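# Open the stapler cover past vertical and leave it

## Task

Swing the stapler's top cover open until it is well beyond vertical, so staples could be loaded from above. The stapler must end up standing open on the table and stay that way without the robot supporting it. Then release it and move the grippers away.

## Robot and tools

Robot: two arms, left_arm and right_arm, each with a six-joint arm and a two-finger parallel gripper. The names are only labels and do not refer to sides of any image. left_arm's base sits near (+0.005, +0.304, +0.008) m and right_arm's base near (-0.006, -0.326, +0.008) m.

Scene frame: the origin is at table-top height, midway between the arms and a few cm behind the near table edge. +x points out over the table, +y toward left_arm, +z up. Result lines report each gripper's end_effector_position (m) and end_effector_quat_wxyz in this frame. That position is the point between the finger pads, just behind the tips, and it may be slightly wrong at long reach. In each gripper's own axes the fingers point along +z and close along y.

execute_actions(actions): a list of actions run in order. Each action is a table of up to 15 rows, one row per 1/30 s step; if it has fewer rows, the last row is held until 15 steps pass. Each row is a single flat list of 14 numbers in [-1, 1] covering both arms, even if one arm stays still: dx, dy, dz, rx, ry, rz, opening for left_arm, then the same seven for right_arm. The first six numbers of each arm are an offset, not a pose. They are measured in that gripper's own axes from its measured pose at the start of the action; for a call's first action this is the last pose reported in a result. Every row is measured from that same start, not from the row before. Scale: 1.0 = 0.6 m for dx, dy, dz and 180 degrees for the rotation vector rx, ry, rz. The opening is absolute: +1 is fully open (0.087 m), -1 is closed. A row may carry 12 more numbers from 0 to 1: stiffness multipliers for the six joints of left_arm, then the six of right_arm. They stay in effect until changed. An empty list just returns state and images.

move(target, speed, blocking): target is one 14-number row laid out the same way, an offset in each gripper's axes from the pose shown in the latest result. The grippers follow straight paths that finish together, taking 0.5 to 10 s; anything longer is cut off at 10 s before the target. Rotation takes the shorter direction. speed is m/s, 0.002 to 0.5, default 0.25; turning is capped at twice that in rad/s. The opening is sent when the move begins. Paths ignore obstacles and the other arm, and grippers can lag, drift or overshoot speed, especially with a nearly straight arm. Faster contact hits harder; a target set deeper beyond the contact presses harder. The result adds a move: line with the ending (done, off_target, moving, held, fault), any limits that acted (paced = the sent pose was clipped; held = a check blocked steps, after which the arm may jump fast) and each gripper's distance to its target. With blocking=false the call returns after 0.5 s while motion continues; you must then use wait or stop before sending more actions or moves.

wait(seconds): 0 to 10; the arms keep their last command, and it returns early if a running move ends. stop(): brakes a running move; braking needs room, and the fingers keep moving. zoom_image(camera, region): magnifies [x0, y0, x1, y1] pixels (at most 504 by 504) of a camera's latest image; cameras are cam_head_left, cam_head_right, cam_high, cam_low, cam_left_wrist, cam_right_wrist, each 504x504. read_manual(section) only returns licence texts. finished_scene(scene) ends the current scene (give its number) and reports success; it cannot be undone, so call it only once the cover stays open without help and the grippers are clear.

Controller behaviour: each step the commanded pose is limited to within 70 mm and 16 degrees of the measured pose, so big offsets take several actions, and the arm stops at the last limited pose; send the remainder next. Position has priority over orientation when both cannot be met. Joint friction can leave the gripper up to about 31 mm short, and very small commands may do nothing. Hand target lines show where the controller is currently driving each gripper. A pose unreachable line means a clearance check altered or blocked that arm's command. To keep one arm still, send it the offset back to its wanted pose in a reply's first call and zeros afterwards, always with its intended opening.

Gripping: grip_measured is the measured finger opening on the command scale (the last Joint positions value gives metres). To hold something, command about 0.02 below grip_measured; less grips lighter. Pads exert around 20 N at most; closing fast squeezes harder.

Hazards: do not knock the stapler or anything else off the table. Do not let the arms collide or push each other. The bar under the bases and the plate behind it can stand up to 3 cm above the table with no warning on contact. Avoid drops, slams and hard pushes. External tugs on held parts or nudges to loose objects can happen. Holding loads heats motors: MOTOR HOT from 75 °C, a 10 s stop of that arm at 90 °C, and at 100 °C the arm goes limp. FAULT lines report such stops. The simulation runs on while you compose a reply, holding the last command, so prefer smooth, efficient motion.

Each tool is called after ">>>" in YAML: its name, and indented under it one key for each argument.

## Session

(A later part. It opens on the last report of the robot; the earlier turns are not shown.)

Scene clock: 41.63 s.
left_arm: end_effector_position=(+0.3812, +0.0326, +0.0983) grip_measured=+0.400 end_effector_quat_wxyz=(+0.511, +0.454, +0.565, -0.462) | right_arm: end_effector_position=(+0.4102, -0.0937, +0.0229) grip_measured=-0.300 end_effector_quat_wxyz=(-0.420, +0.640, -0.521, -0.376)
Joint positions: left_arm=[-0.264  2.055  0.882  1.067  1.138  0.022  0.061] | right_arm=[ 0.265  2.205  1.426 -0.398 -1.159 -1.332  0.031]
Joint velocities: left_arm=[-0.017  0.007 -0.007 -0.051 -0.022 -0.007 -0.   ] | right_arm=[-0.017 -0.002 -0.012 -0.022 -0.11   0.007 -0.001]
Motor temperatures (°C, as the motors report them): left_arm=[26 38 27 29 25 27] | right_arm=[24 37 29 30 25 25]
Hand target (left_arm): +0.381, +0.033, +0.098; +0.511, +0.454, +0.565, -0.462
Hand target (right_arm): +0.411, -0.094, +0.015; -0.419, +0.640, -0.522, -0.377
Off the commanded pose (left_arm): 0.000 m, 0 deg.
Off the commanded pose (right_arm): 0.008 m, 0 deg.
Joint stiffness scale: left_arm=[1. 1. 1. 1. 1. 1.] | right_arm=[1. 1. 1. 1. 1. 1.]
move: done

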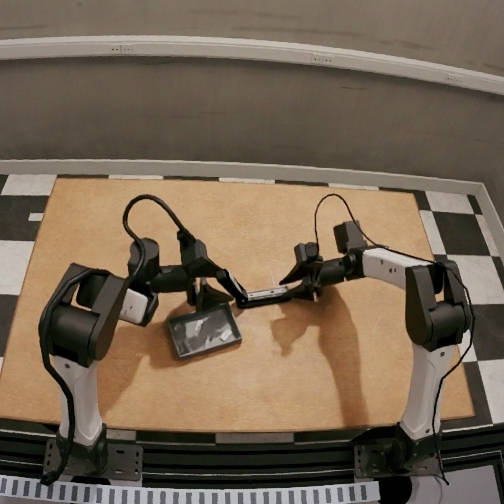

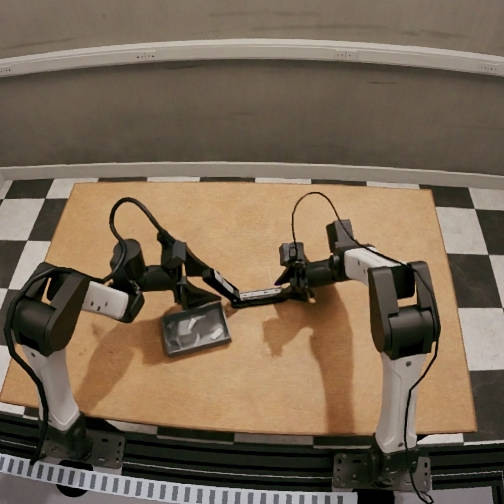

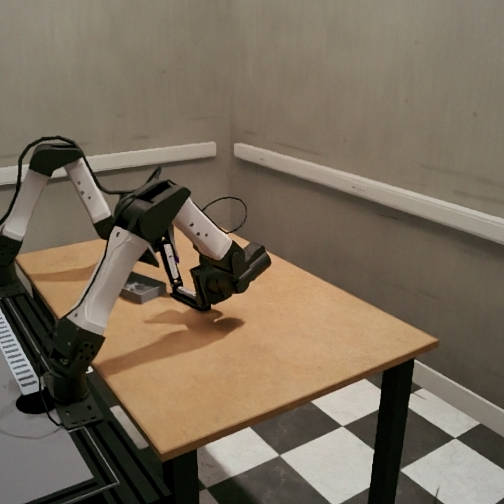

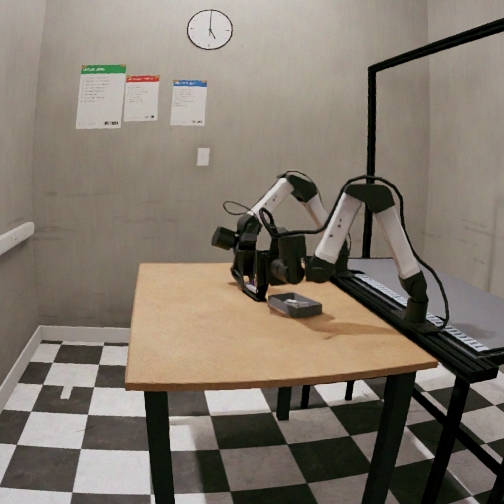

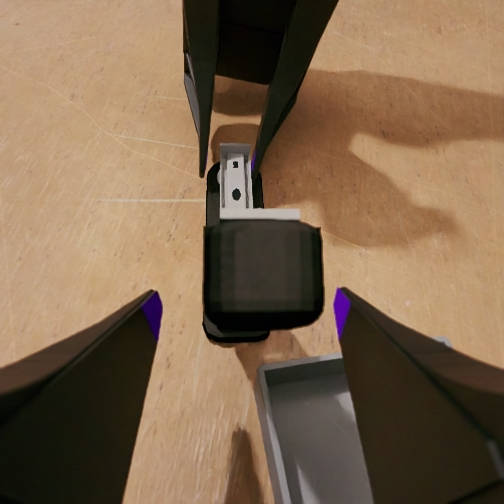

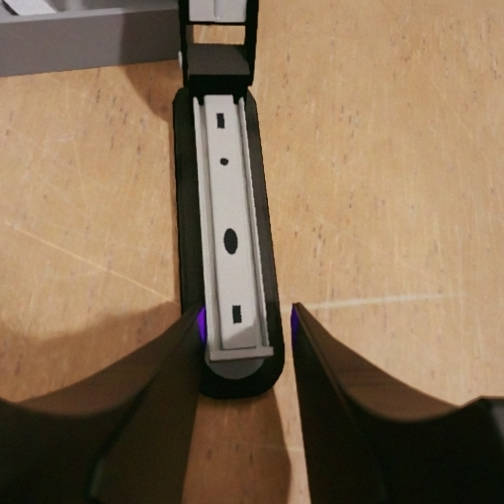

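>>> move:
  target: [-0.05,-0.01,0.025,-0.04,0,0,0.4,0.035,0.01,0.015,0,0,0,-0.65]
  speed: 0.06

>>> move:
  target: [0,0,0,0,0,0,-0.42,0.035,0,0.012,0,0,0,-0.65]

>>> move:
  target: [0.035,0,-0.075,0,0,0,-0.42,0.04,0,0,0,0.02,0,-0.65]
  speed: 0.03

Scene clock: 43.90 s.
left_arm: end_effector_position=(+0.3856, +0.0164, +0.1264) grip_measured=+0.400 end_effector_quat_wxyz=(+0.542, +0.423, +0.589, -0.425) | right_arm: end_effector_position=(+0.4121, -0.0920, +0.0226) grip_measured=-0.533 end_effector_quat_wxyz=(-0.432, +0.643, -0.511, -0.373)
Joint positions: left_arm=[-0.332  1.941  0.857  1.003  0.948  0.007  0.061] | right_arm=[ 0.265  2.205  1.409 -0.35  -1.17  -1.331  0.02 ]
Joint velocities: left_arm=[ 0.012 -0.007  0.002  0.037  0.007 -0.037 -0.   ] | right_arm=[ 0.007 -0.027  0.002  0.007 -0.007  0.007 -0.   ]
Motor temperatures (°C, as the motors report them): left_arm=[26 38 27 29 25 27] | right_arm=[24 38 29 30 25 25]
Hand target (left_arm): +0.380, +0.015, +0.128; +0.539, +0.420, +0.593, -0.427
Hand target (right_arm): +0.406, -0.094, +0.000; -0.420, +0.641, -0.521, -0.377
Off the commanded pose (left_arm): 0.006 m, 1 deg.
Off the commanded pose (right_arm): 0.024 m, 2 deg.
Joint stiffness scale: left_arm=[1. 1. 1. 1. 1. 1.] | right_arm=[1. 1. 1. 1. 1. 1.]
move: off_target (right_arm)

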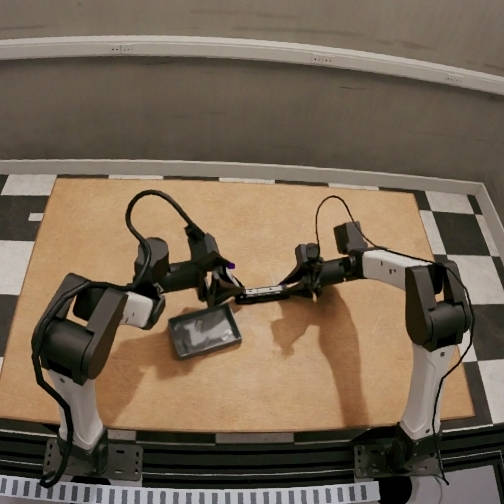

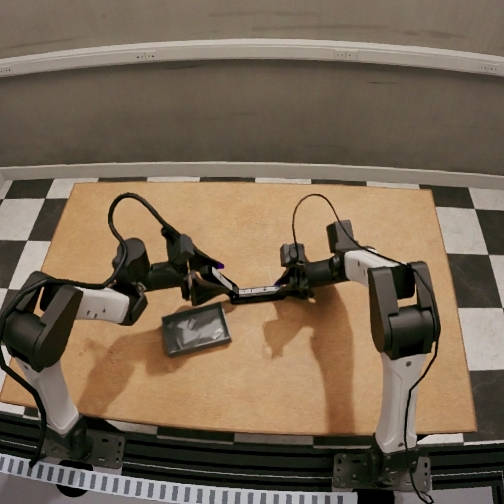

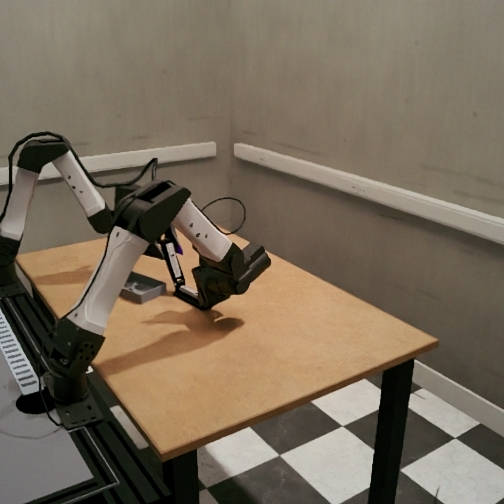

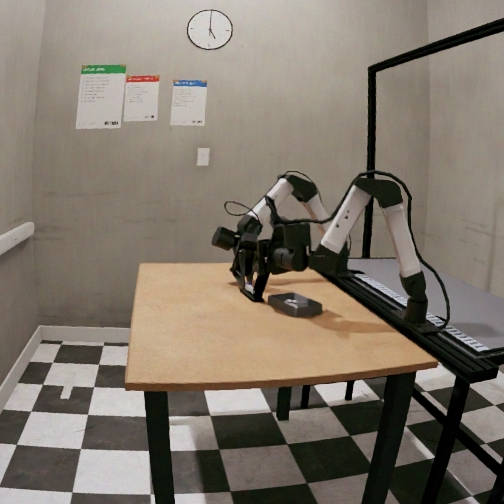

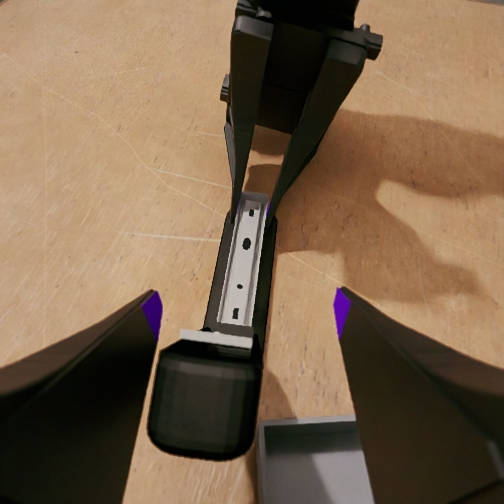

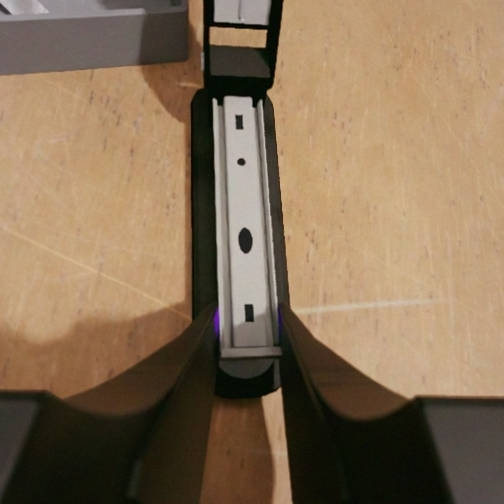

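Scene clock: 44.60 s.
left_arm: end_effector_position=(+0.3879, +0.0171, +0.1264) grip_measured=-0.412 end_effector_quat_wxyz=(+0.546, +0.423, +0.589, -0.419) | right_arm: end_effector_position=(+0.4118, -0.0913, +0.0225) grip_measured=-0.527 end_effector_quat_wxyz=(-0.439, +0.641, -0.502, -0.380)
Joint positions: left_arm=[-0.332  1.941  0.857  1.004  0.936  0.016  0.026] | right_arm=[ 0.261  2.216  1.409 -0.343 -1.198 -1.346  0.021]
Joint velocities: left_arm=[ 0.002 -0.017  0.002  0.037  0.081 -0.051 -0.   ] | right_arm=[ 0.007  0.002 -0.002 -0.022  0.037 -0.022 -0.   ]
Motor temperatures (°C, as the motors report them): left_arm=[26 38 27 29 25 27] | right_arm=[24 38 29 30 25 25]
Hand target (left_arm): +0.386, +0.016, +0.126; +0.542, +0.423, +0.589, -0.425
Hand target (right_arm): +0.414, -0.093, +0.001; -0.431, +0.643, -0.511, -0.373
Off the commanded pose (left_arm): 0.002 m, 1 deg.
Off the commanded pose (right_arm): 0.022 m, 2 deg.
Joint stiffness scale: left_arm=[1. 1. 1. 1. 1. 1.] | right_arm=[1. 1. 1. 1. 1. 1.]
move: off_target (right_arm)

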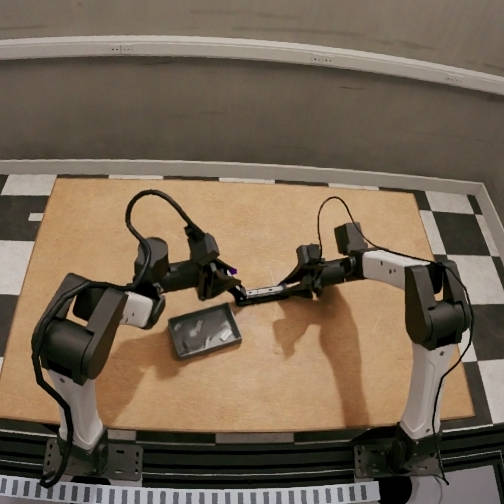

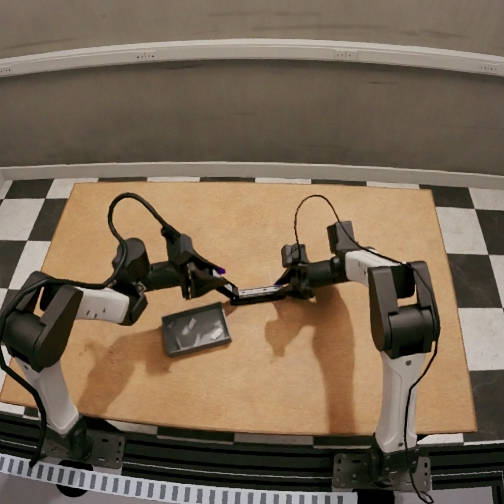

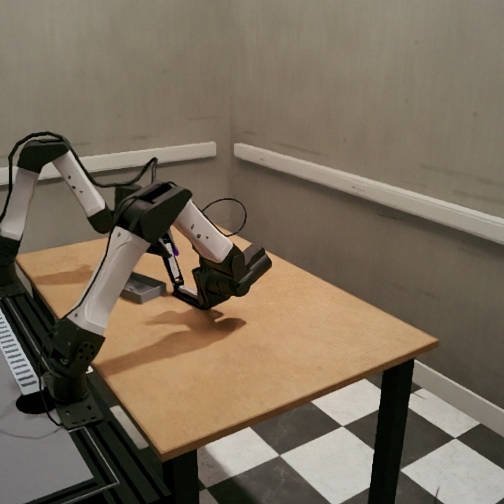

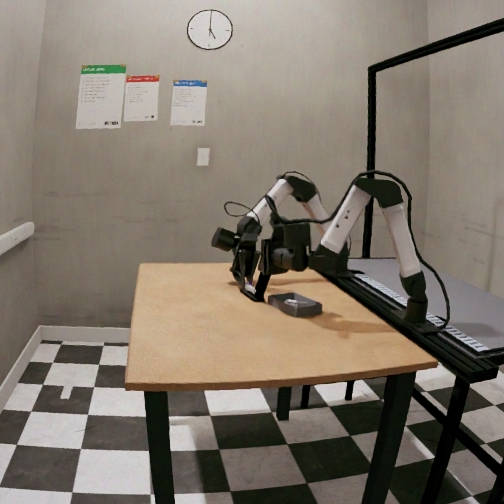

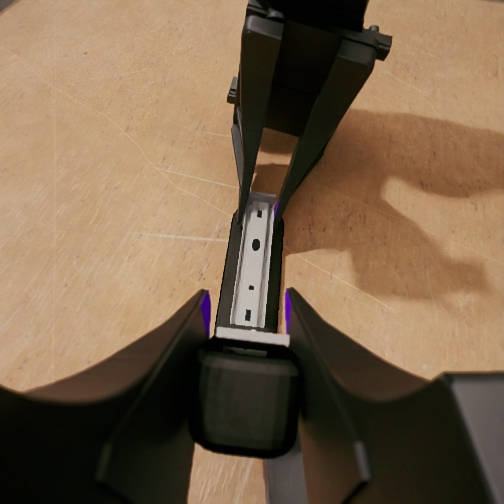

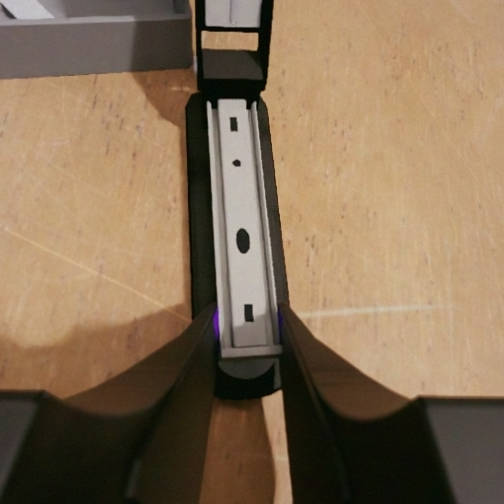

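Scene clock: 46.53 s.
left_arm: end_effector_position=(+0.3748, +0.0492, +0.1094) grip_measured=-0.417 end_effector_quat_wxyz=(+0.544, +0.432, +0.583, -0.421) | right_arm: end_effector_position=(+0.4092, -0.0864, +0.0232) grip_measured=-0.527 end_effector_quat_wxyz=(-0.443, +0.651, -0.486, -0.378)
Joint positions: left_arm=[-0.251  1.941  0.757  1.088  1.037  0.045  0.025] | right_arm=[ 0.271  2.216  1.409 -0.351 -1.204 -1.385  0.021]
Joint velocities: left_arm=[-0.012 -0.022  0.002  0.022  0.066 -0.022  0.   ] | right_arm=[ 0.002  0.002 -0.007 -0.007 -0.022 -0.095 -0.   ]
Motor temperatures (°C, as the motors report them): left_arm=[26 38 27 29 25 27] | right_arm=[24 38 30 30 25 25]
Hand target (left_arm): +0.374, +0.061, +0.107; +0.546, +0.423, +0.590, -0.419
Hand target (right_arm): +0.415, -0.099, +0.001; -0.423, +0.653, -0.515, -0.360
Off the commanded pose (left_arm): 0.012 m, 1 deg.
Off the commanded pose (right_arm): 0.027 m, 5 deg.
Joint stiffness scale: left_arm=[1. 1. 1. 1. 1. 1.] | right_arm=[1. 1. 1. 1. 1. 1.]
move: off_target (left_arm, right_arm)

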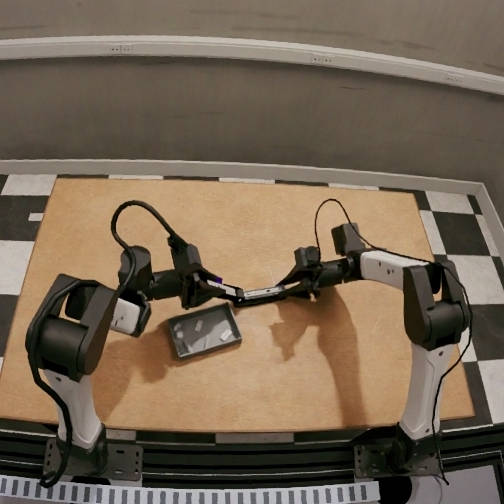

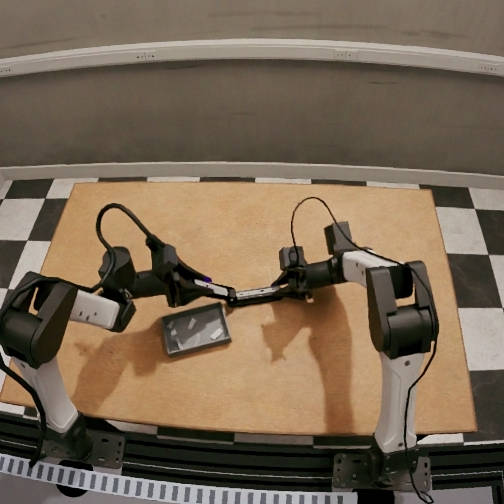

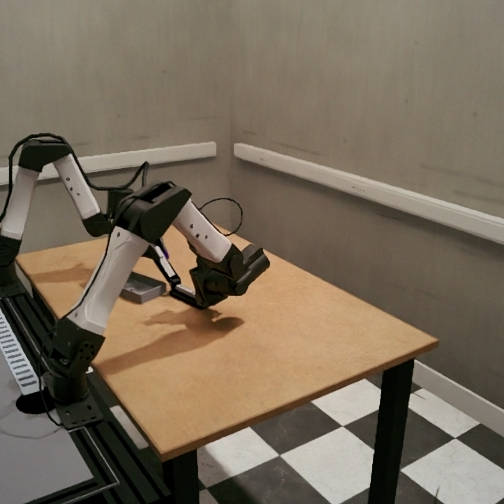

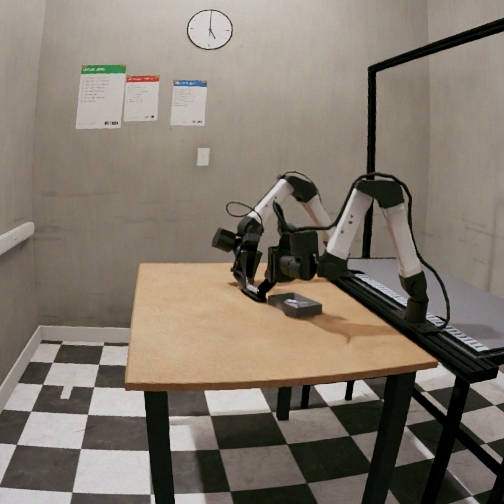

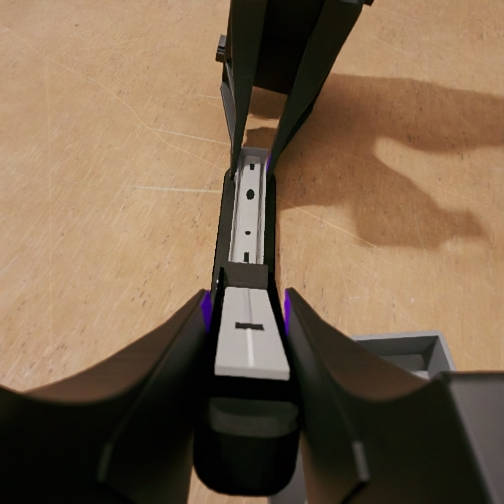

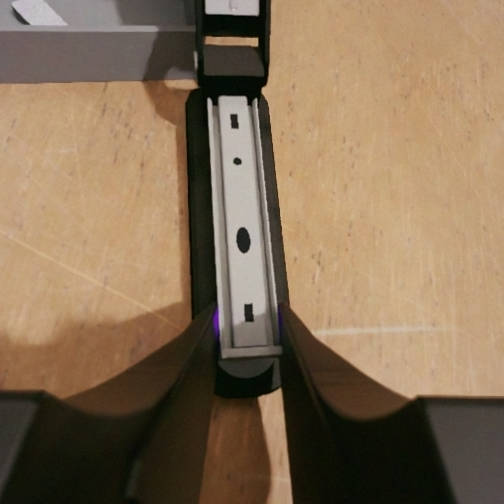

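>>> move:
  target: [-0.13,0,-0.13,0,0,0,0.4,-0.03,0,-0.13,0,0,0,0.6]
  speed: 0.08

Scene clock: 48.70 s.
left_arm: end_effector_position=(+0.3539, +0.1175, +0.1789) grip_measured=+0.400 end_effector_quat_wxyz=(+0.533, +0.426, +0.593, -0.427) | right_arm: end_effector_position=(+0.4097, -0.1520, +0.0629) grip_measured=+0.600 end_effector_quat_wxyz=(-0.443, +0.655, -0.484, -0.374)
Joint positions: left_arm=[-0.049  1.602  0.757  0.654  1.237  0.111  0.061] | right_arm=[ 0.117  2.203  1.598 -0.967 -1.23  -1.836  0.07 ]
Joint velocities: left_arm=[ 0.002 -0.002 -0.017 -0.051  0.007 -0.007 -0.   ] | right_arm=[ 0.007 -0.017  0.017  0.007 -0.022 -0.051  0.   ]
Motor temperatures (°C, as the motors report them): left_arm=[26 38 27 29 25 27] | right_arm=[24 38 30 30 25 25]
Hand target (left_arm): +0.356, +0.121, +0.191; +0.544, +0.433, +0.583, -0.420
Hand target (right_arm): +0.411, -0.155, +0.065; -0.443, +0.651, -0.487, -0.377
Off the commanded pose (left_arm): 0.013 m, 2 deg.
Off the commanded pose (right_arm): 0.003 m, 1 deg.
Joint stiffness scale: left_arm=[1. 1. 1. 1. 1. 1.] | right_arm=[1. 1. 1. 1. 1. 1.]
move: off_target (left_arm)

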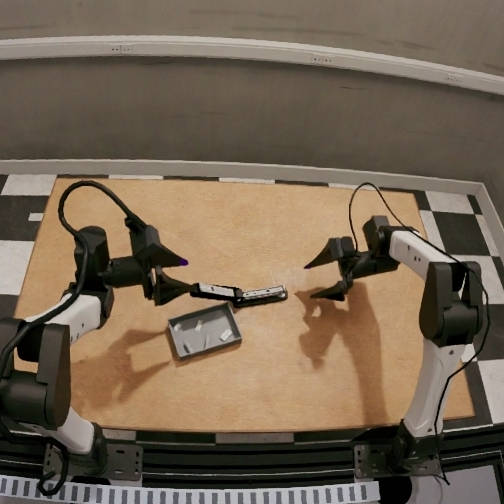

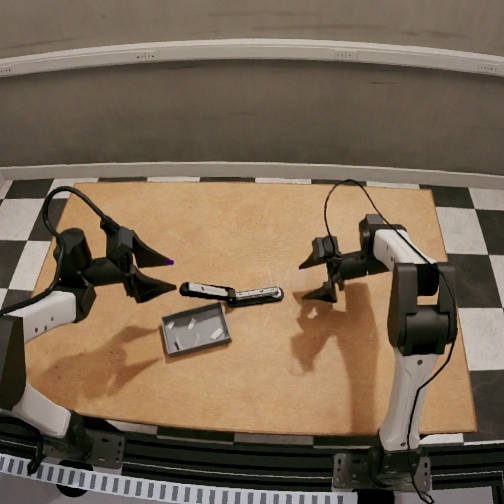

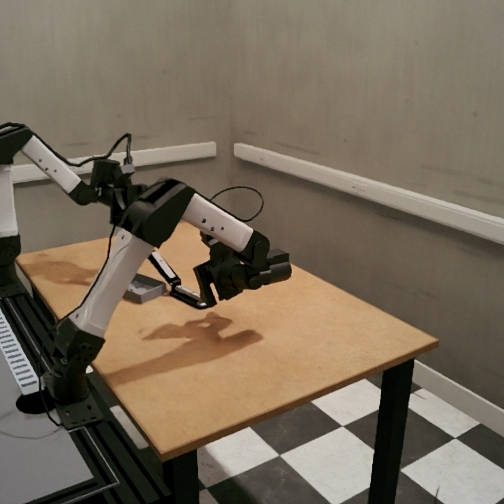

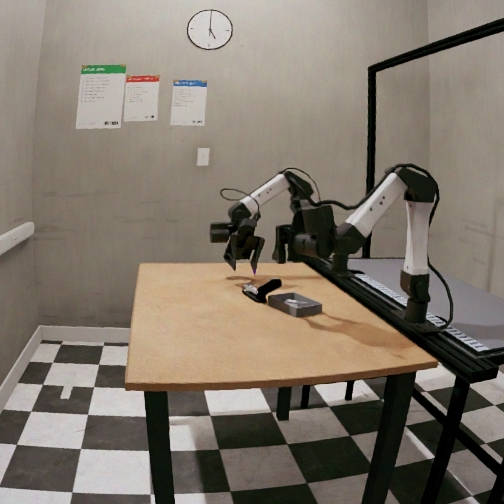

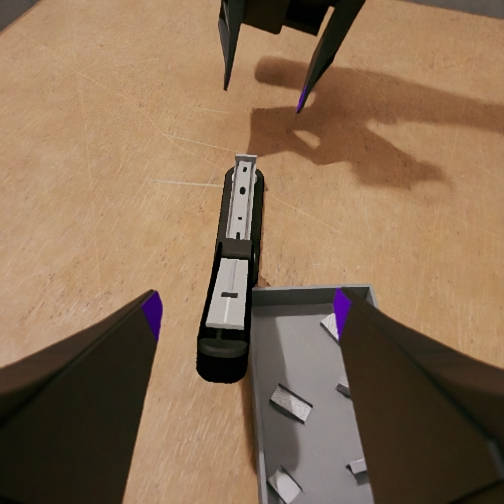

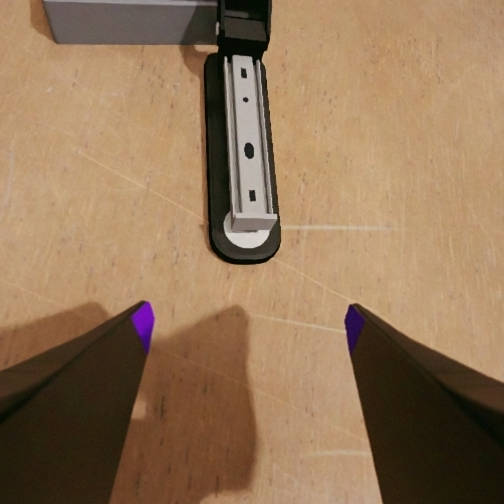

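>>> finished_scene:
  scene: 2

The scene is finished: the task was done.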